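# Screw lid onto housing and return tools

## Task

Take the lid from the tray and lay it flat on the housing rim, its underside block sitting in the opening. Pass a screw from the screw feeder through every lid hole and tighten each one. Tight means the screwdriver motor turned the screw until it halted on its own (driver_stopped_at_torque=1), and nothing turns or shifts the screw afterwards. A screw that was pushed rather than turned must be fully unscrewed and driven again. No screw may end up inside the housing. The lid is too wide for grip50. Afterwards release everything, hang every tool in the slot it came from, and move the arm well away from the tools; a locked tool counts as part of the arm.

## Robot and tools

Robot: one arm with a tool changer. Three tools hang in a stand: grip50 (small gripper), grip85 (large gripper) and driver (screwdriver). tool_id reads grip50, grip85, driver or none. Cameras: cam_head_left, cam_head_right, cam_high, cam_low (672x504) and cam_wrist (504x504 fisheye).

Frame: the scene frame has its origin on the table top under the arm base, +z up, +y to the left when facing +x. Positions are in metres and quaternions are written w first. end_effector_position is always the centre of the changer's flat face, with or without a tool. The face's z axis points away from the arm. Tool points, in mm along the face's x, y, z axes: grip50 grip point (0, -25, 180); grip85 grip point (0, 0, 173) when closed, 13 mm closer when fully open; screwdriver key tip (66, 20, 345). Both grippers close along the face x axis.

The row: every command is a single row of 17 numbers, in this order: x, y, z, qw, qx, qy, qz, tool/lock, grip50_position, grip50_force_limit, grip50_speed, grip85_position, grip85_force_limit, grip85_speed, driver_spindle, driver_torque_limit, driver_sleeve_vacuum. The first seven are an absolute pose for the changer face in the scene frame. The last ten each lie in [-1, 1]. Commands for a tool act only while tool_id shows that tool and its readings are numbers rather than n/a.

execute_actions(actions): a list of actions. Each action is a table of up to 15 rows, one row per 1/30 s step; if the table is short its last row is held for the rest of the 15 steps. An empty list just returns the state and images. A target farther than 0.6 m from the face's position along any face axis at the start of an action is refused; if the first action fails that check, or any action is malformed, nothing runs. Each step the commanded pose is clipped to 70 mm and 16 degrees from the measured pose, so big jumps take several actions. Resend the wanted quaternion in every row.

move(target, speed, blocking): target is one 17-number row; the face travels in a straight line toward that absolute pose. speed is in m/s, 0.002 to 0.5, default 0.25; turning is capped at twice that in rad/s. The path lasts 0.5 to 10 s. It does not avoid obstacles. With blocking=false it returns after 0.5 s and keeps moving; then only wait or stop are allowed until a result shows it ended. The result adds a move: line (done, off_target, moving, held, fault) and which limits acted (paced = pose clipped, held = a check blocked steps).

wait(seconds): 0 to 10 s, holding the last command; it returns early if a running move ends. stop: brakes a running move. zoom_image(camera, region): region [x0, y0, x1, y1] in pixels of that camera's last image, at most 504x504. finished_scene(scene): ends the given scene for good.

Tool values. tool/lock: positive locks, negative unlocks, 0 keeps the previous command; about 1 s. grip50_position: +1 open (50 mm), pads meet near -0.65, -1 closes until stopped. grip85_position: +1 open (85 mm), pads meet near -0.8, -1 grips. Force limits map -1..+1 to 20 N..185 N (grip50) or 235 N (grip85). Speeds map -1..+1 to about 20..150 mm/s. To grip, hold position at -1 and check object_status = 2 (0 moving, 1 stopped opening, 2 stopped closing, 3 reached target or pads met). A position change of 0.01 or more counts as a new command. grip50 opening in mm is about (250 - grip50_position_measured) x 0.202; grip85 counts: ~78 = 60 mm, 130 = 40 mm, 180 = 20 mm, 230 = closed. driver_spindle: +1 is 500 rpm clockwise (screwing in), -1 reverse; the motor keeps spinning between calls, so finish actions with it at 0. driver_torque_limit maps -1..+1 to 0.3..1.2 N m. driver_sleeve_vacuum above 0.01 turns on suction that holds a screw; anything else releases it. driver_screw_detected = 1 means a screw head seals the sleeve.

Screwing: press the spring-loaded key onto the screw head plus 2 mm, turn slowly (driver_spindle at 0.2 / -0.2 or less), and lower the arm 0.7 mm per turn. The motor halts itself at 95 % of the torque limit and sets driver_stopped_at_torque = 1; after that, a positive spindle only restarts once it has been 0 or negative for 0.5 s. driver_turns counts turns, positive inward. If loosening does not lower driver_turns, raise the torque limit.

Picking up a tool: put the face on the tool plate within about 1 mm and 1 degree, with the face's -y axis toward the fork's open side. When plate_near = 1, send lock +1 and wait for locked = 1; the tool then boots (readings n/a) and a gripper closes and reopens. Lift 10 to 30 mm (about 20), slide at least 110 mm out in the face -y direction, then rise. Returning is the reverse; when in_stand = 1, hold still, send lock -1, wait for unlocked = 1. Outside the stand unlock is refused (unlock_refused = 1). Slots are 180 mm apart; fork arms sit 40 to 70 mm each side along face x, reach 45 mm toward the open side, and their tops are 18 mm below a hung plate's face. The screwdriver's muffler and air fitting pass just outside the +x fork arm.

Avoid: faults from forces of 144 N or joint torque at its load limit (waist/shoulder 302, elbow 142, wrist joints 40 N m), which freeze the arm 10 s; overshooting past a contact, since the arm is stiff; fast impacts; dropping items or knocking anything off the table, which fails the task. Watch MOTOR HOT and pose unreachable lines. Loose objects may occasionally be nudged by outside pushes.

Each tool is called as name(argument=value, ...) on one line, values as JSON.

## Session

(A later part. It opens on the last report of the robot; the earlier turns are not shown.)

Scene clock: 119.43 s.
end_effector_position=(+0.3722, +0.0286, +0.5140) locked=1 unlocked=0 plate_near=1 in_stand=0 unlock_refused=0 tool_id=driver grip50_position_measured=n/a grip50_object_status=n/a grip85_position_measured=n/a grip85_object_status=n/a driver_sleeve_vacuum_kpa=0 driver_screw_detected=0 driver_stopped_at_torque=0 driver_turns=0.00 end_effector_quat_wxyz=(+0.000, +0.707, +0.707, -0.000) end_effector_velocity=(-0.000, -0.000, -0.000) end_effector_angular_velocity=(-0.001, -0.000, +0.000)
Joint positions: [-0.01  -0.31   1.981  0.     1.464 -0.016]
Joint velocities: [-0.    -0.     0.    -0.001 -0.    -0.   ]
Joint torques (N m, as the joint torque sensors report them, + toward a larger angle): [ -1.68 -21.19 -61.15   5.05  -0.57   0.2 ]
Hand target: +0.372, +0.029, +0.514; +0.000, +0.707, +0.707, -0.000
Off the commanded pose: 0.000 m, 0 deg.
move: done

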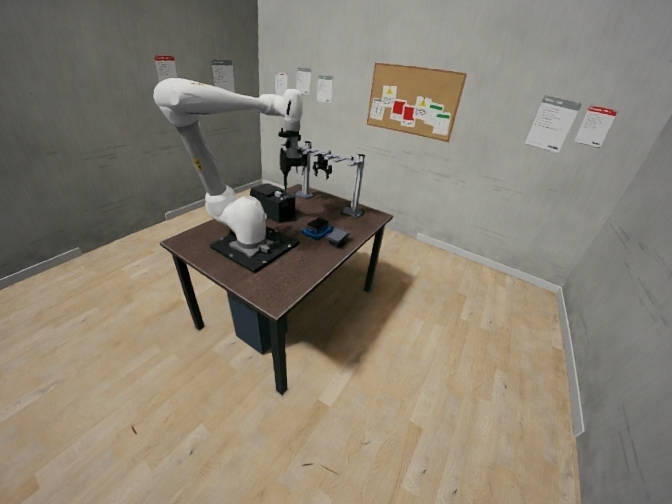

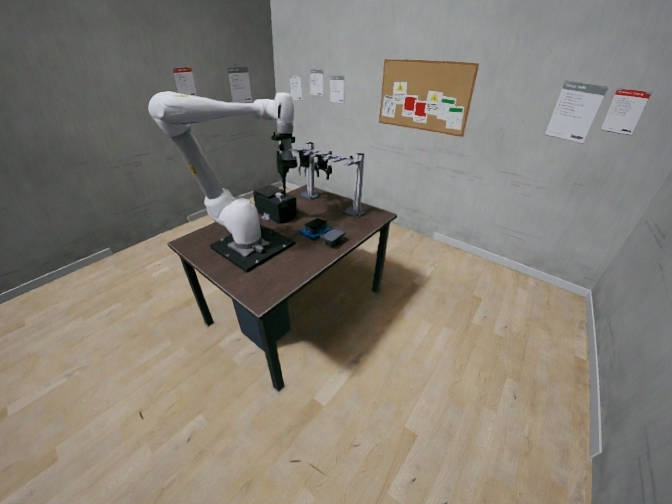

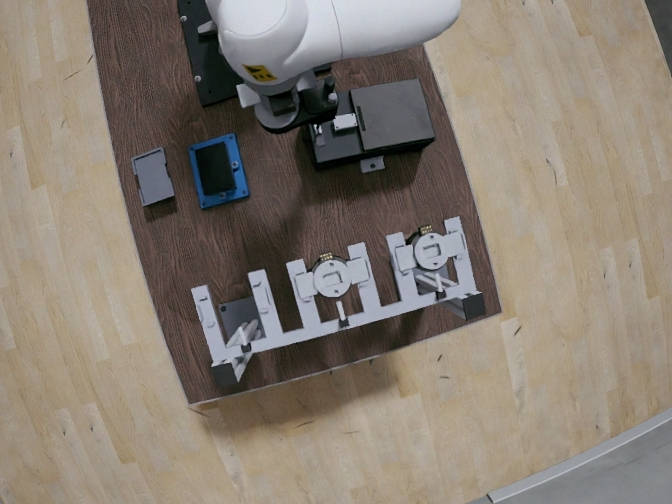

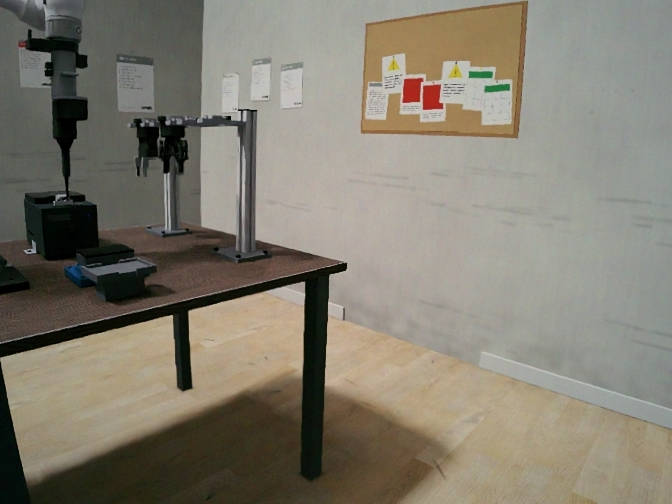

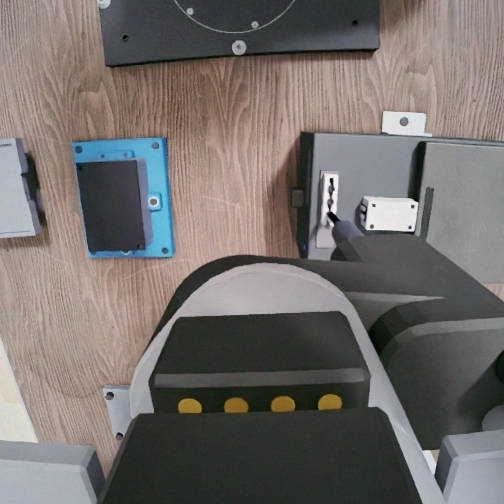

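execute_actions(actions=[[[0.3722,0.0286,0.5135,0,0.7071,0.7071,0,0,1,0,0,1,-0.5,0,0,0,1],[0.3722,0.0286,0.5132,0,0.7071,0.7071,0,0,1,0,0,1,-0.5,0,0,0,1],[0.3722,0.0286,0.5129,0,0.7071,0.7071,0,0,1,0,0,1,-0.5,0,0,0,1],[0.3722,0.0286,0.5126,0,0.7071,0.7071,0,0,1,0,0,1,-0.5,0,0,0,1],[0.3722,0.0286,0.5123,0,0.7071,0.7071,0,0,1,0,0,1,-0.5,0,0,0,1],[0.3722,0.0286,0.5120,0,0.7071,0.7071,0,0,1,0,0,1,-0.5,0,0,0,1],[0.3722,0.0286,0.5117,0,0.7071,0.7071,0,0,1,0,0,1,-0.5,0,0,0,1],[0.3722,0.0286,0.5114,0,0.7071,0.7071,0,0,1,0,0,1,-0.5,0,0,0,1],[0.3722,0.0286,0.5111,0,0.7071,0.7071,0,0,1,0,0,1,-0.5,0,0,0,1]]])

zoom_image(camera="cam_wrist", region=[305,180,355,230])

Scene clock: 120.17 s.
end_effector_position=(+0.3722, +0.0286, +0.5111) locked=1 unlocked=0 plate_near=1 in_stand=0 unlock_refused=0 tool_id=driver grip50_position_measured=n/a grip50_object_status=n/a grip85_position_measured=n/a grip85_object_status=n/a driver_sleeve_vacuum_kpa=14 driver_screw_detected=0 driver_stopped_at_torque=0 driver_turns=0.00 end_effector_quat_wxyz=(+0.000, +0.707, +0.707, +0.000) end_effector_velocity=(-0.000, -0.000, -0.000) end_effector_angular_velocity=(-0.000, +0.000, +0.001)
Joint positions: [-0.01  -0.309  1.986  0.     1.458 -0.016]
Joint velocities: [ 0.  0.  0. -0. -0. -0.]
Joint torques (N m, as the joint torque sensors report them, + toward a larger angle): [ -0.26 -18.6  -58.91   4.81  -0.34   0.08]
Hand target: +0.372, +0.029, +0.511; -0.000, +0.707, +0.707, +0.000
Off the commanded pose: 0.000 m, 0 deg.
Step readings (end_effector_position):
0: (+0.3722, +0.0286, +0.5140)
1: (+0.3722, +0.0286, +0.5140)
2: (+0.3722, +0.0286, +0.5138)
4: (+0.3722, +0.0286, +0.5132)
8: (+0.3722, +0.0286, +0.5120)
15: end_effector_position above

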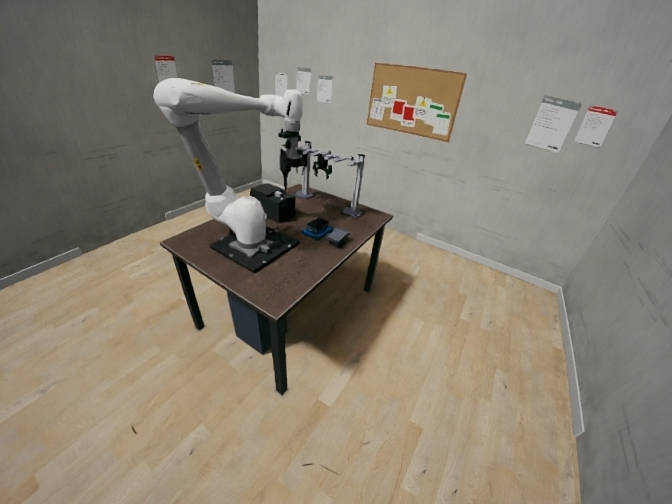

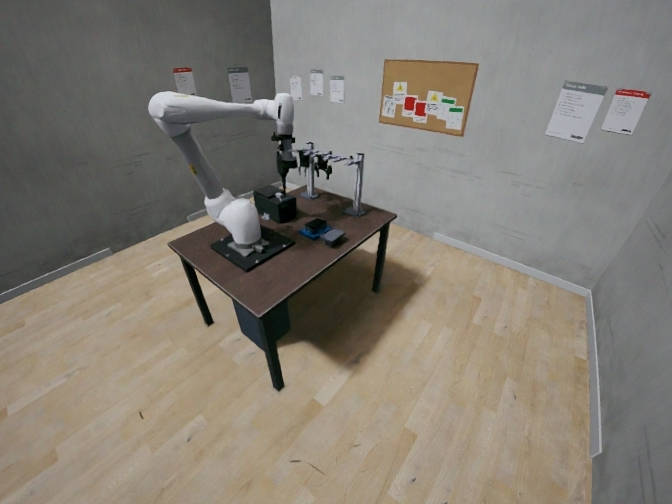

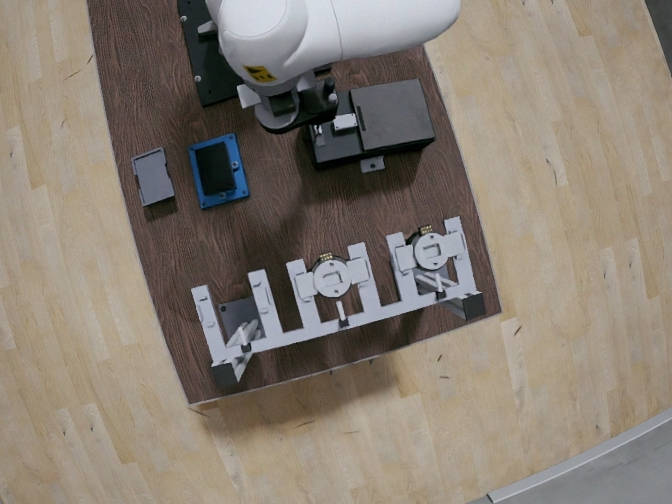

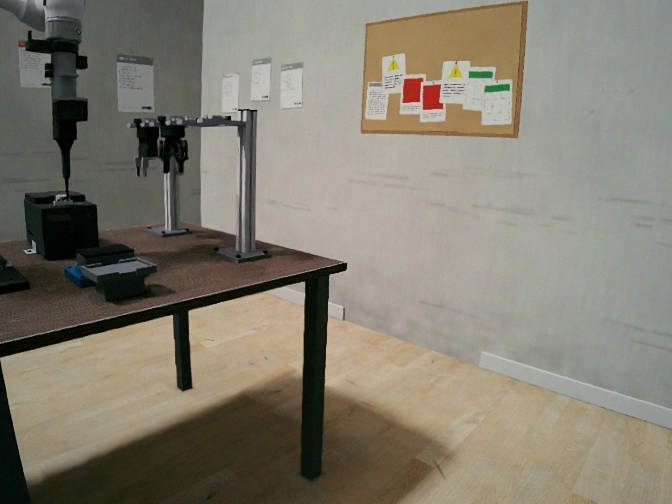

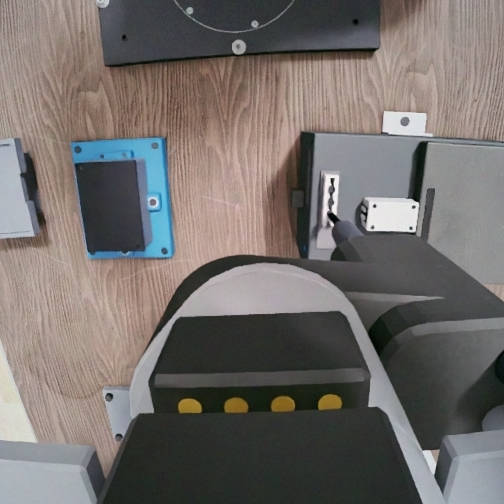

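Region (305, 180, 355, 230) of cam_wrist's 504x504 image, scaled by 10.080, with more detail than that image has.

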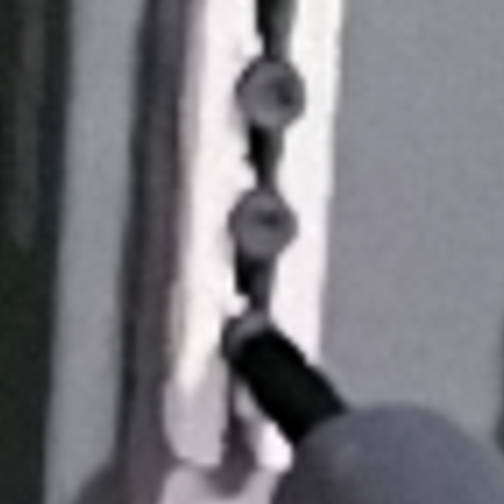

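execute_actions(actions=[[[0.3722,0.0286,0.5108,0,0.7071,0.7071,0,0,1,0,0,1,-0.5,0,0.15,0,1],[0.3722,0.0286,0.5105,0,0.7071,0.7071,0,0,1,0,0,1,-0.5,0,0.15,0,1],[0.3722,0.0286,0.5102,0,0.7071,0.7071,0,0,1,0,0,1,-0.5,0,0.15,0,1],[0.3722,0.0286,0.5102,0,0.7071,0.7071,0,0,1,0,0,1,-0.5,0,0.15,0,1],[0.3722,0.0286,0.5102,0,0.7071,0.7071,0,0,1,0,0,1,-0.5,0,0.15,0,1],[0.3722,0.0286,0.5102,0,0.7071,0.7071,0,0,1,0,0,1,-0.5,0,0.15,0,1],[0.3722,0.0286,0.5102,0,0.7071,0.7071,0,0,1,0,0,1,-0.5,0,0.15,0,1],[0.3722,0.0286,0.5102,0,0.7071,0.7071,0,0,1,0,0,1,-0.5,0,0.15,0,1],[0.3722,0.0286,0.5102,0,0.7071,0.7071,0,0,1,0,0,1,-0.5,0,0.15,0,1],[0.3722,0.0286,0.5102,0,0.7071,0.7071,0,0,1,0,0,1,-0.5,0,0.15,0,1],[0.3722,0.0286,0.5102,0,0.7071,0.7071,0,0,1,0,0,1,-0.5,0,0.15,0,1],[0.3722,0.0286,0.5102,0,0.7071,0.7071,0,0,1,0,0,1,-0.5,0,0.15,0,1],[0.3722,0.0286,0.5102,0,0.7071,0.7071,0,0,1,0,0,1,-0.5,0,0,0,1]]])

zoom_image(camera="cam_wrist", region=[305,180,355,230])

Scene clock: 120.97 s.
end_effector_position=(+0.3722, +0.0286, +0.5102) locked=1 unlocked=0 plate_near=1 in_stand=0 unlock_refused=0 tool_id=driver grip50_position_measured=n/a grip50_object_status=n/a grip85_position_measured=n/a grip85_object_status=n/a driver_sleeve_vacuum_kpa=14 driver_screw_detected=0 driver_stopped_at_torque=0 driver_turns=0.47 end_effector_quat_wxyz=(-0.000, +0.707, +0.707, +0.000) end_effector_velocity=(-0.000, -0.000, -0.000) end_effector_angular_velocity=(-0.000, +0.001, -0.000)
Joint positions: [-0.01  -0.309  1.988  0.     1.457 -0.016]
Joint velocities: [-0. -0.  0. -0.  0. -0.]
Joint torques (N m, as the joint torque sensors report them, + toward a larger angle): [ -0.25 -19.8  -58.2    4.41  -0.76   0.02]
Hand target: +0.372, +0.029, +0.510; -0.000, +0.707, +0.707, +0.000
Off the commanded pose: 0.000 m, 0 deg.
Step readings (end_effector_position):
0: (+0.3722, +0.0286, +0.5111)
1: (+0.3722, +0.0286, +0.5111)
2: (+0.3722, +0.0286, +0.5109)
4: (+0.3722, +0.0286, +0.5104)
8: (+0.3722, +0.0286, +0.5102)
15: end_effector_position above

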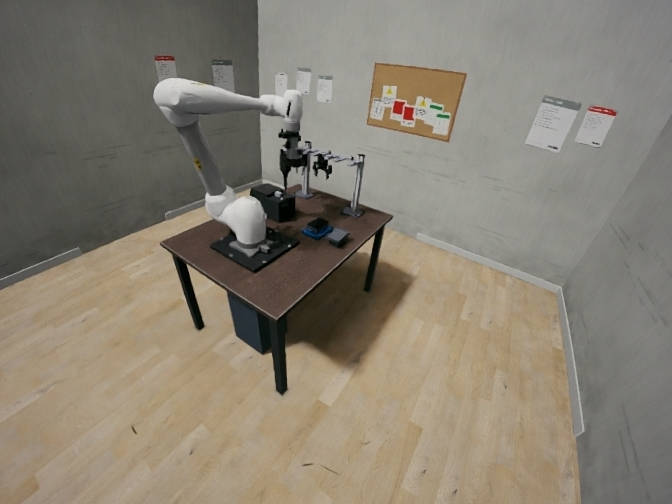

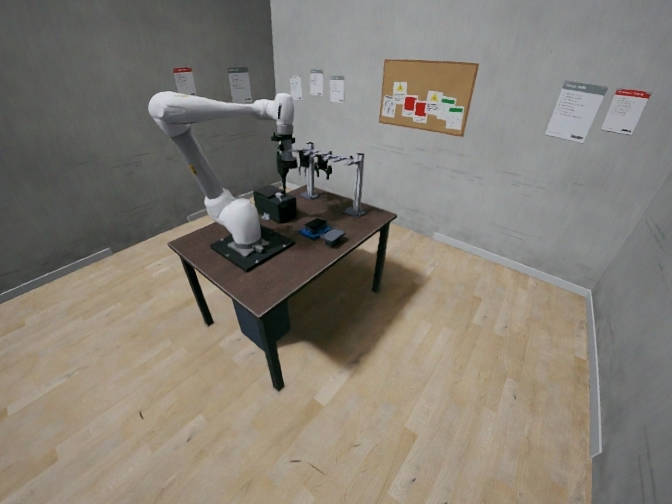

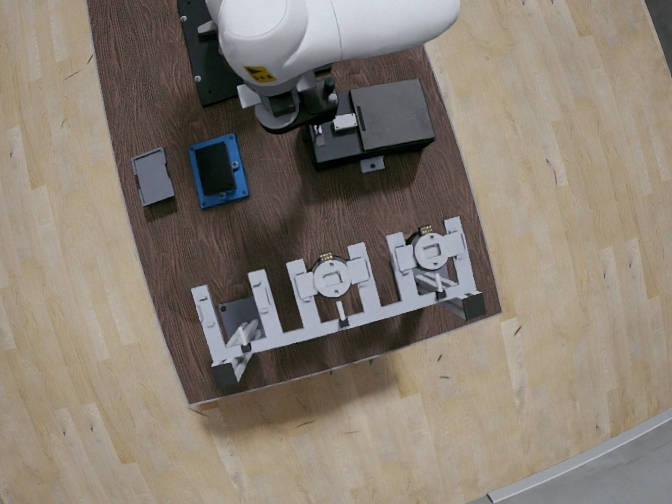

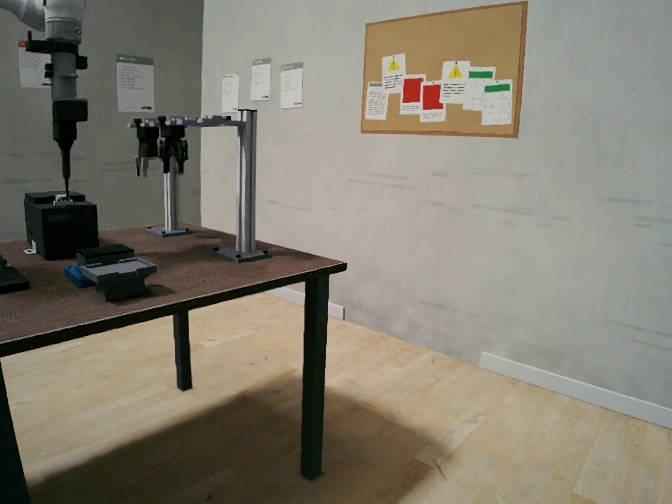

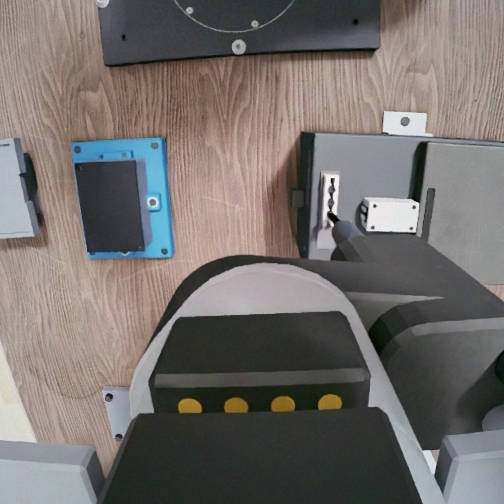

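Region (305, 180, 355, 230) of cam_wrist's 504x504 image, scaled by 10.080, with more detail than that image has.

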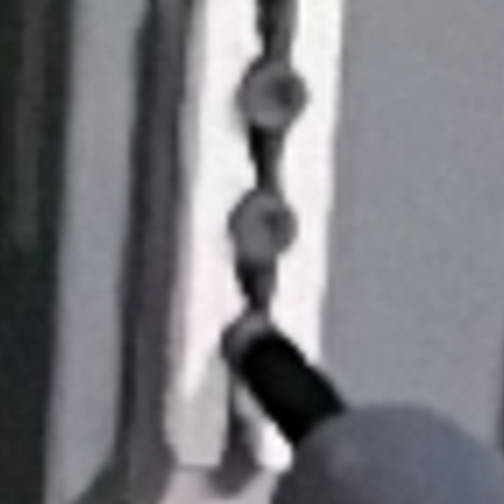

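execute_actions(actions=[[[0.3721,0.0285,0.5102,0,0.7071,0.7071,0,0,1,0,0,1,-0.5,0,0.2,0,1],[0.3721,0.0285,0.5102,0,0.7071,0.7071,0,0,1,0,0,1,-0.5,0,0.2,0,1],[0.3721,0.0285,0.5102,0,0.7071,0.7071,0,0,1,0,0,1,-0.5,0,0.2,0,1],[0.3720,0.0284,0.5102,0,0.7071,0.7071,0,0,1,0,0,1,-0.5,0,0.2,0,1],[0.3720,0.0284,0.5102,0,0.7071,0.7071,0,0,1,0,0,1,-0.5,0,0.2,0,1],[0.3720,0.0284,0.5102,0,0.7071,0.7071,0,0,1,0,0,1,-0.5,0,0.2,0,1],[0.3719,0.0283,0.5102,0,0.7071,0.7071,0,0,1,0,0,1,-0.5,0,0.2,0,1],[0.3719,0.0283,0.5102,0,0.7071,0.7071,0,0,1,0,0,1,-0.5,0,0.2,0,1],[0.3719,0.0283,0.5102,0,0.7071,0.7071,0,0,1,0,0,1,-0.5,0,0.2,0,1],[0.3718,0.0282,0.5102,0,0.7071,0.7071,0,0,1,0,0,1,-0.5,0,0.2,0,1],[0.3718,0.0282,0.5102,0,0.7071,0.7071,0,0,1,0,0,1,-0.5,0,0.2,0,1],[0.3718,0.0282,0.5102,0,0.7071,0.7071,0,0,1,0,0,1,-0.5,0,0.2,0,1],[0.3717,0.0281,0.5102,0,0.7071,0.7071,0,0,1,0,0,1,-0.5,0,0.2,0,1],[0.3717,0.0281,0.5102,0,0.7071,0.7071,0,0,1,0,0,1,-0.5,0,0.2,0,1],[0.3717,0.0281,0.5102,0,0.7071,0.7071,0,0,1,0,0,1,-0.5,0,0,0,1]]])

zoom_image(camera="cam_wrist", region=[305,180,355,230])

Scene clock: 121.93 s.
end_effector_position=(+0.3719, +0.0281, +0.5101) locked=1 unlocked=0 plate_near=1 in_stand=0 unlock_refused=0 tool_id=driver grip50_position_measured=n/a grip50_object_status=n/a grip85_position_measured=n/a grip85_object_status=n/a driver_sleeve_vacuum_kpa=40 driver_screw_detected=1 driver_stopped_at_torque=0 driver_turns=1.19 end_effector_quat_wxyz=(-0.000, +0.707, +0.707, -0.000) end_effector_velocity=(-0.001, -0.001, +0.001) end_effector_angular_velocity=(+0.001, -0.001, -0.001)
Joint positions: [-0.012 -0.31   1.988  0.     1.457 -0.018]
Joint velocities: [-0.002 -0.003  0.001  0.001  0.    -0.001]
Joint torques (N m, as the joint torque sensors report them, + toward a larger angle): [  0.86 -19.8  -58.77   4.23  -0.88   0.11]
Hand target: +0.372, +0.028, +0.510; +0.000, +0.707, +0.707, -0.000
Off the commanded pose: 0.000 m, 0 deg.
Step readings (end_effector_position):
0: (+0.3722, +0.0286, +0.5102)
1: (+0.3722, +0.0286, +0.5102)
2: (+0.3722, +0.0286, +0.5102)
4: (+0.3722, +0.0285, +0.5101)
8: (+0.3721, +0.0284, +0.5100)
15: end_effector_position above

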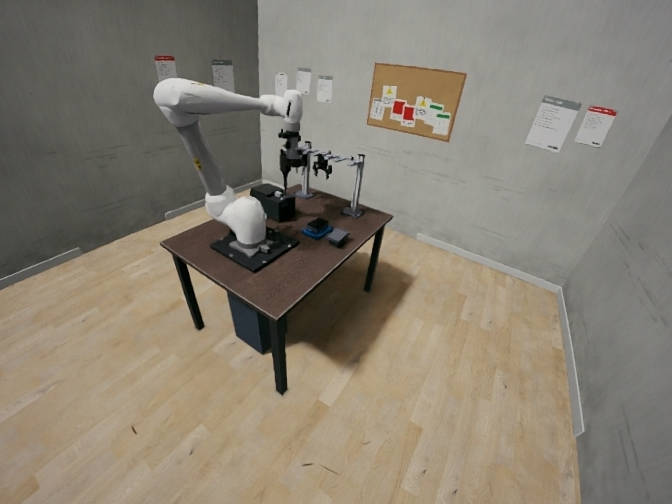

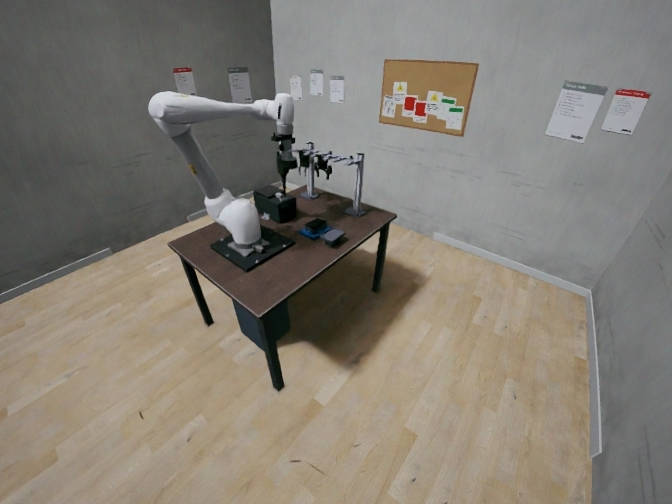

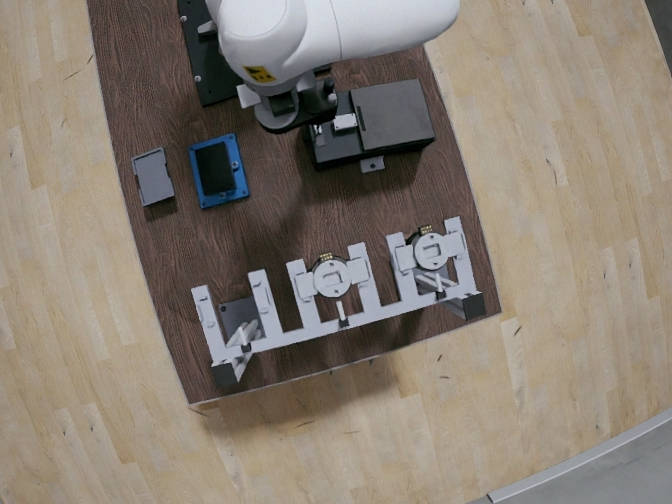

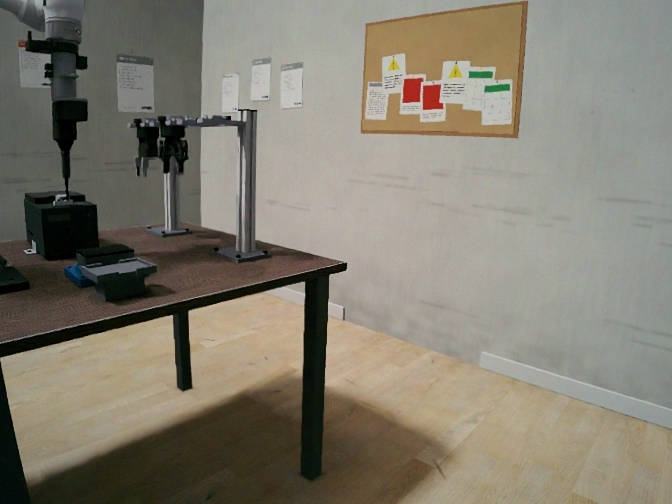

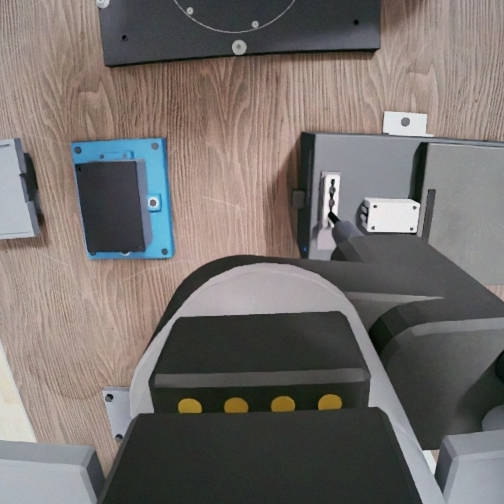

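Region (305, 180, 355, 230) of cam_wrist's 504x504 image, scaled by 10.080, with more detail than that image has.

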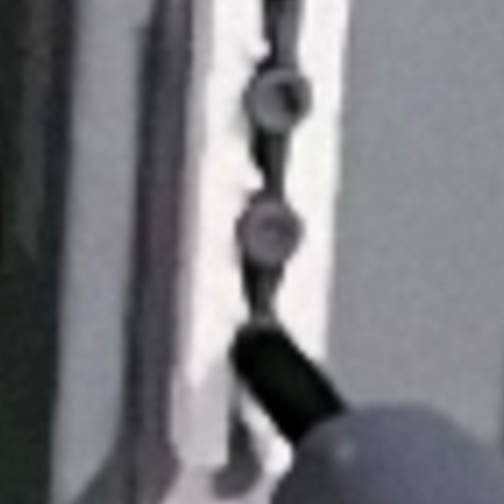

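execute_actions(actions=[[[0.3716,0.0279,0.5102,0,0.7071,0.7071,0,0,1,0,0,1,-0.5,0,0.1,0,1],[0.3716,0.0279,0.5102,0,0.7071,0.7071,0,0,1,0,0,1,-0.5,0,0.1,0,1],[0.3716,0.0279,0.5102,0,0.7071,0.7071,0,0,1,0,0,1,-0.5,0,0.1,0,1],[0.3716,0.0279,0.5102,0,0.7071,0.7071,0,0,1,0,0,1,-0.5,0,0.1,0,1],[0.3716,0.0279,0.5102,0,0.7071,0.7071,0,0,1,0,0,1,-0.5,0,0.1,0,1],[0.3716,0.0279,0.5102,0,0.7071,0.7071,0,0,1,0,0,1,-0.5,0,0.1,0,1],[0.3716,0.0279,0.5102,0,0.7071,0.7071,0,0,1,0,0,1,-0.5,0,0,0,1]]])

Scene clock: 122.63 s.
end_effector_position=(+0.3716, +0.0279, +0.5102) locked=1 unlocked=0 plate_near=1 in_stand=0 unlock_refused=0 tool_id=driver grip50_position_measured=n/a grip50_object_status=n/a grip85_position_measured=n/a grip85_object_status=n/a driver_sleeve_vacuum_kpa=40 driver_screw_detected=1 driver_stopped_at_torque=0 driver_turns=1.35 end_effector_quat_wxyz=(-0.000, +0.707, +0.707, -0.000) end_effector_velocity=(+0.000, -0.000, +0.000) end_effector_angular_velocity=(+0.000, -0.001, +0.000)
Joint positions: [-0.012 -0.31   1.988  0.     1.457 -0.018]
Joint velocities: [-0.     0.    -0.     0.    -0.001 -0.   ]
Joint torques (N m, as the joint torque sensors report them, + toward a larger angle): [ -0.45 -18.72 -58.56   4.49  -0.66  -0.1 ]
Hand target: +0.372, +0.028, +0.510; +0.000, +0.707, +0.707, -0.000
Off the commanded pose: 0.000 m, 0 deg.
Step readings (end_effector_position):
0: (+0.3718, +0.0281, +0.5101)
1: (+0.3717, +0.0281, +0.5102)
2: (+0.3717, +0.0280, +0.5102)
4: (+0.3716, +0.0279, +0.5102)
8: (+0.3716, +0.0279, +0.5102)
15: end_effector_position above

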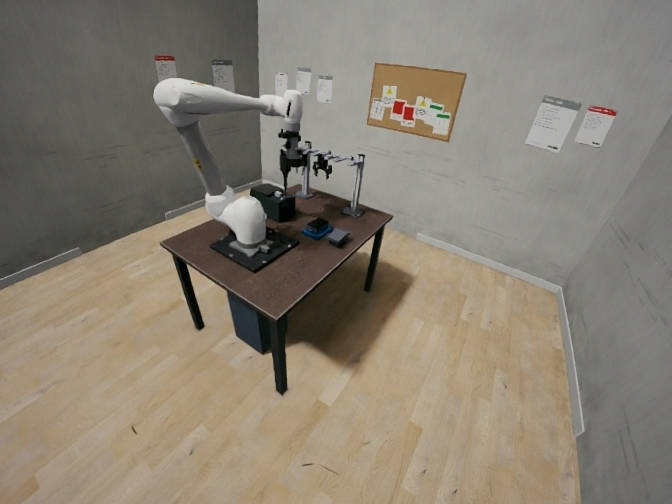

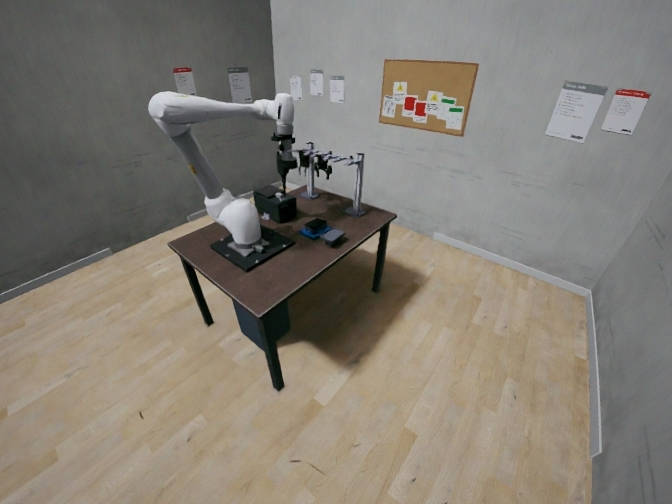

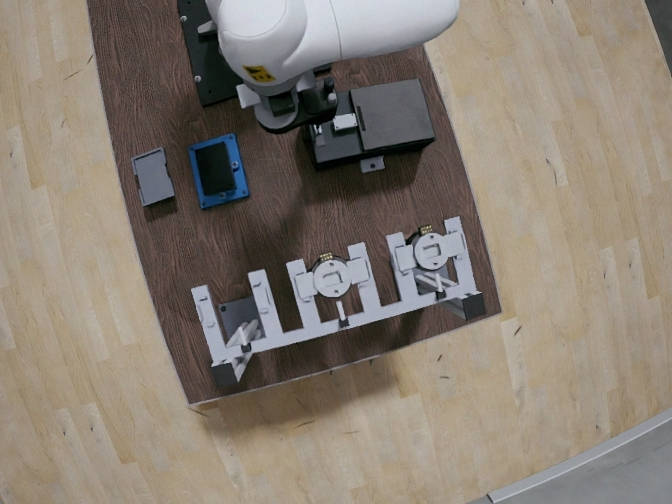

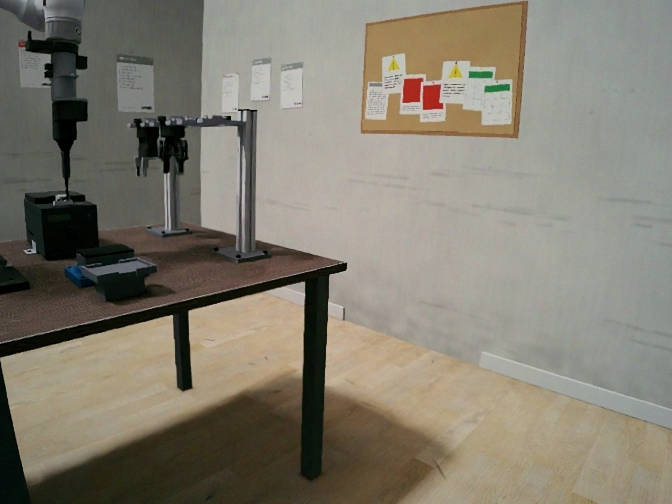

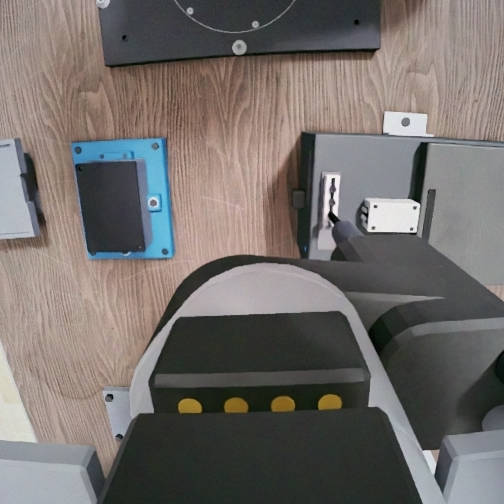

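Lift slowly.

move(target=[0.3714,0.0277,0.54,0,0.7071,0.7071,0,0,1,0,0,1,-0.5,0,0,0,1], speed=0.04)

zoom_image(camera="cam_wrist", region=[305,180,355,230])

zoom_image(camera="cam_low", region=[45,165,85,205])

Scene clock: 123.73 s.
end_effector_position=(+0.3713, +0.0277, +0.5400) locked=1 unlocked=0 plate_near=1 in_stand=0 unlock_refused=0 tool_id=driver grip50_position_measured=n/a grip50_object_status=n/a grip85_position_measured=n/a grip85_object_status=n/a driver_sleeve_vacuum_kpa=40 driver_screw_detected=1 driver_stopped_at_torque=0 driver_turns=1.35 end_effector_quat_wxyz=(-0.000, +0.707, +0.707, -0.000) end_effector_velocity=(-0.000, -0.000, +0.000) end_effector_angular_velocity=(-0.000, +0.001, -0.001)
Joint positions: [-0.013 -0.315  1.938  0.     1.512 -0.019]
Joint velocities: [-0.     0.    -0.    -0.     0.001  0.   ]
Joint torques (N m, as the joint torque sensors report them, + toward a larger angle): [ -1.29 -22.57 -61.22   5.11  -0.46   0.16]
Hand target: +0.371, +0.028, +0.540; +0.000, +0.707, +0.707, -0.000
Off the commanded pose: 0.000 m, 0 deg.
move: done

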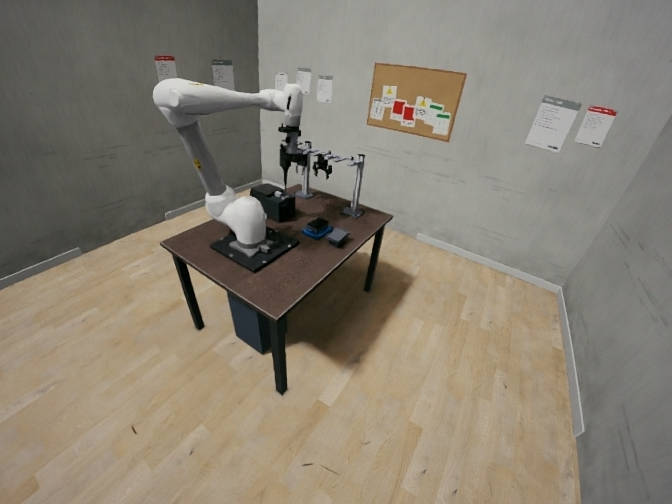

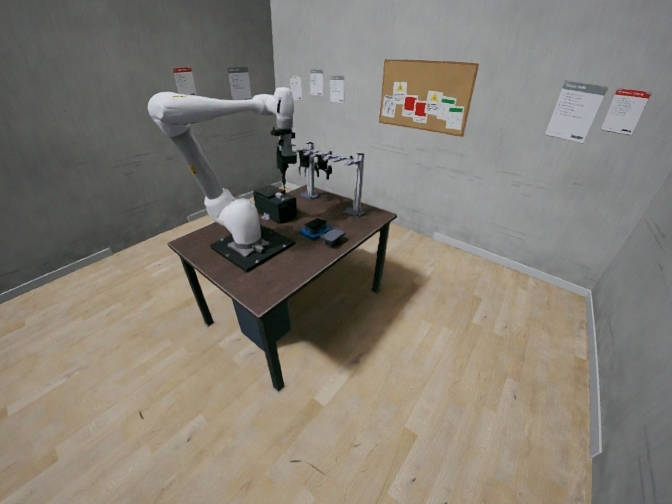

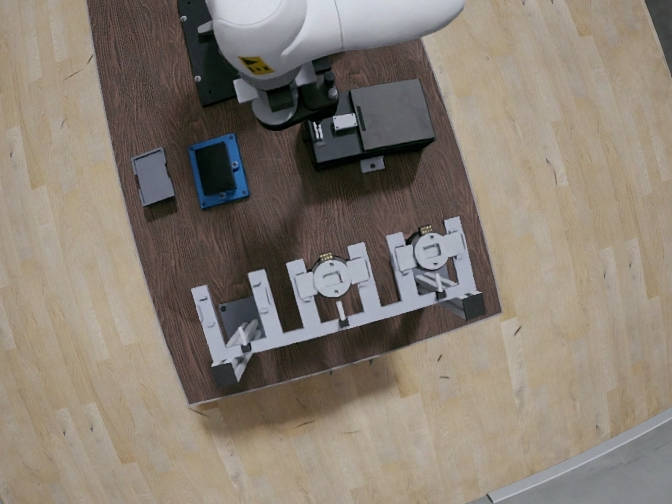

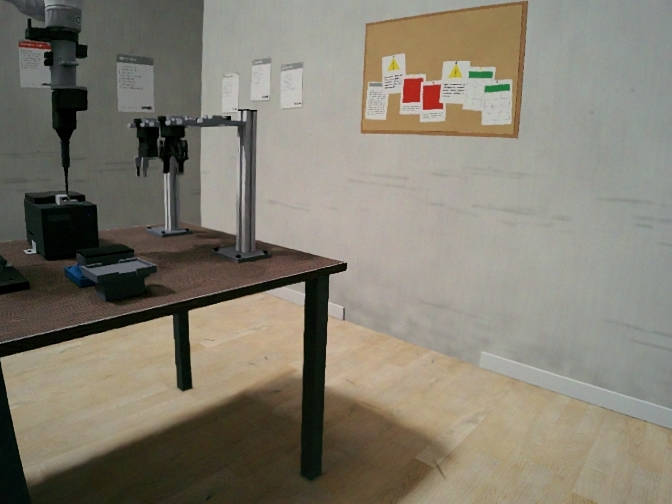

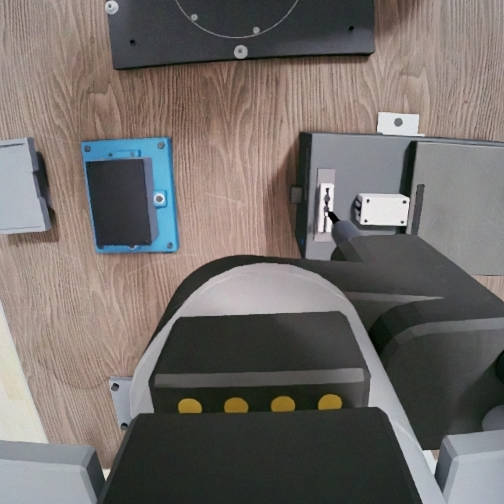

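Region (305, 180, 355, 230) of cam_wrist's 504x504 image, scaled by 10.080, with more detail than that image has.

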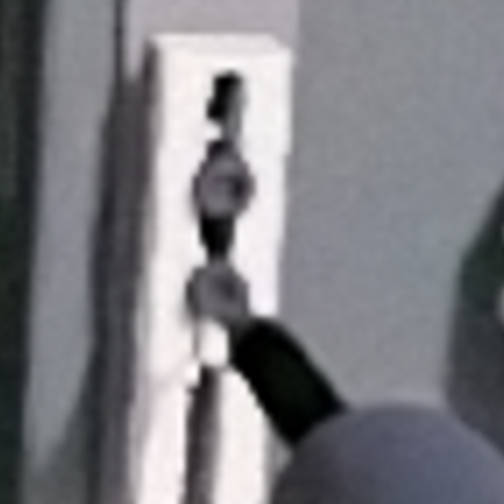

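Region (45, 165, 85, 205) of cam_low's 672x504 image, scaled by 12.600, with more detail than that image has.

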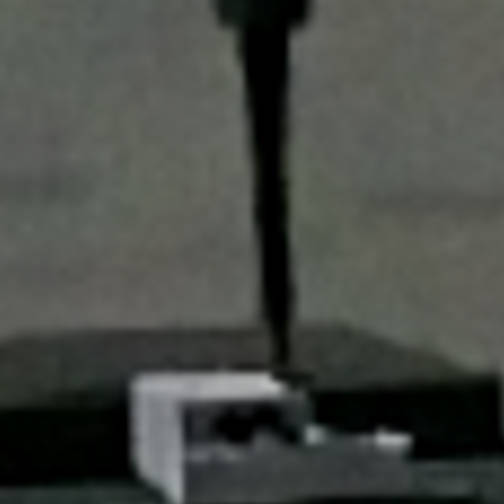

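move(target=[0.4255,-0.208,0.445,0,0.7071,0.7071,0,0,1,0,0,1,-0.5,0,0,0,1], speed=0.2)

zoom_image(camera="cam_wrist", region=[305,180,355,230])

zoom_image(camera="cam_low", region=[70,200,150,280])

Scene clock: 125.70 s.
end_effector_position=(+0.4259, -0.2080, +0.4450) locked=1 unlocked=0 plate_near=1 in_stand=0 unlock_refused=0 tool_id=driver grip50_position_measured=n/a grip50_object_status=n/a grip85_position_measured=n/a grip85_object_status=n/a driver_sleeve_vacuum_kpa=40 driver_screw_detected=1 driver_stopped_at_torque=0 driver_turns=1.35 end_effector_quat_wxyz=(+0.000, +0.707, +0.707, -0.000) end_effector_velocity=(-0.000, -0.001, -0.000) end_effector_angular_velocity=(+0.000, +0.001, -0.001)
Joint positions: [-0.526 -0.112  1.955  0.003  1.293 -0.533]
Joint velocities: [-0.001  0.     0.    -0.     0.    -0.001]
Joint torques (N m, as the joint torque sensors report them, + toward a larger angle): [ -0.43 -43.45 -59.73   4.86  -0.13  -0.2 ]
Hand target: +0.426, -0.208, +0.445; +0.000, +0.707, +0.707, -0.000
Off the commanded pose: 0.000 m, 0 deg.
move: done

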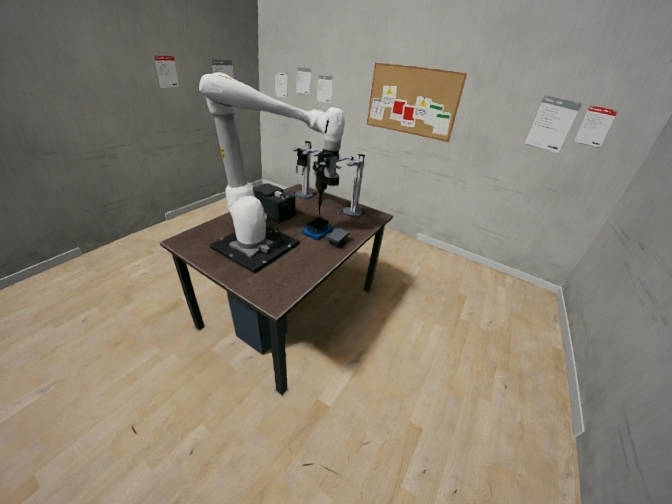

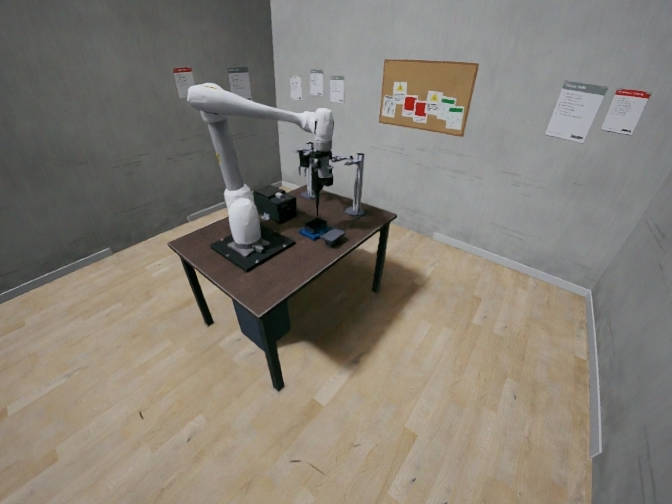

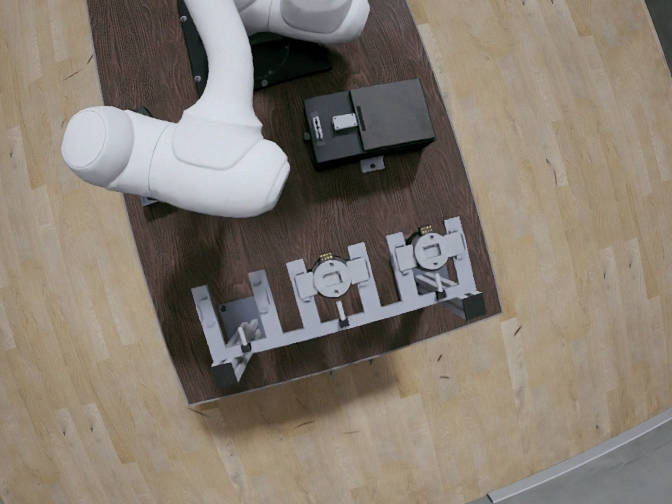

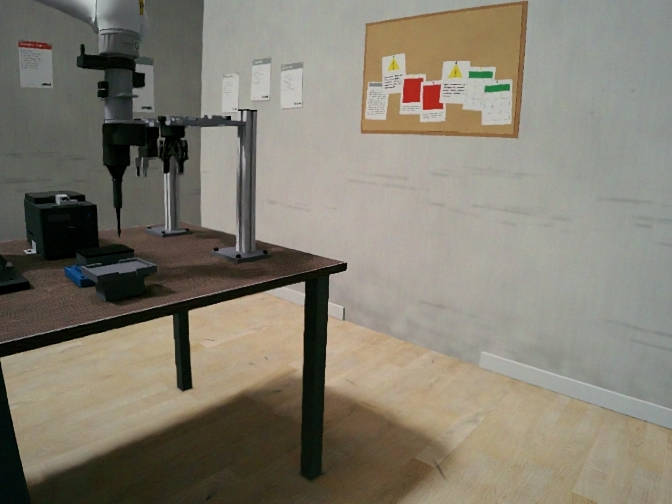

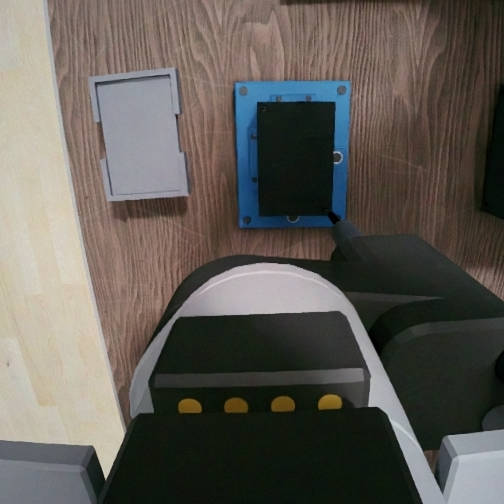

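Region (305, 180, 355, 230) of cam_wrist's 504x504 image, scaled by 10.080, with more detail than that image has.

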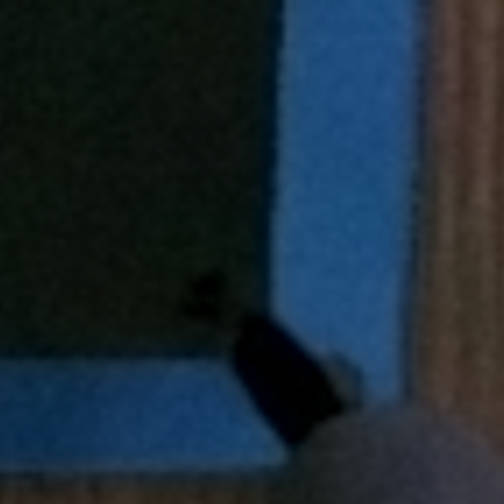

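Region (70, 200, 150, 280) of cam_low's 672x504 image, scaled by 6.300, with more detail than that image has.

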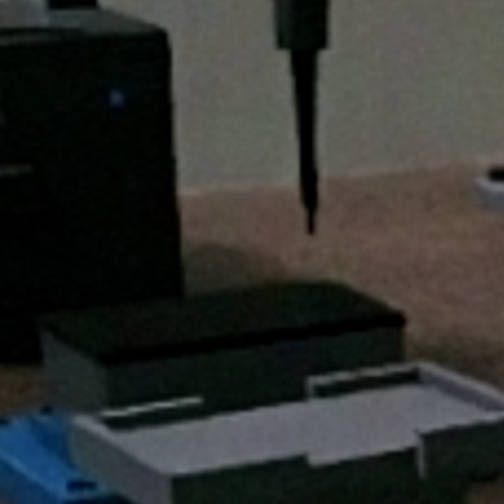

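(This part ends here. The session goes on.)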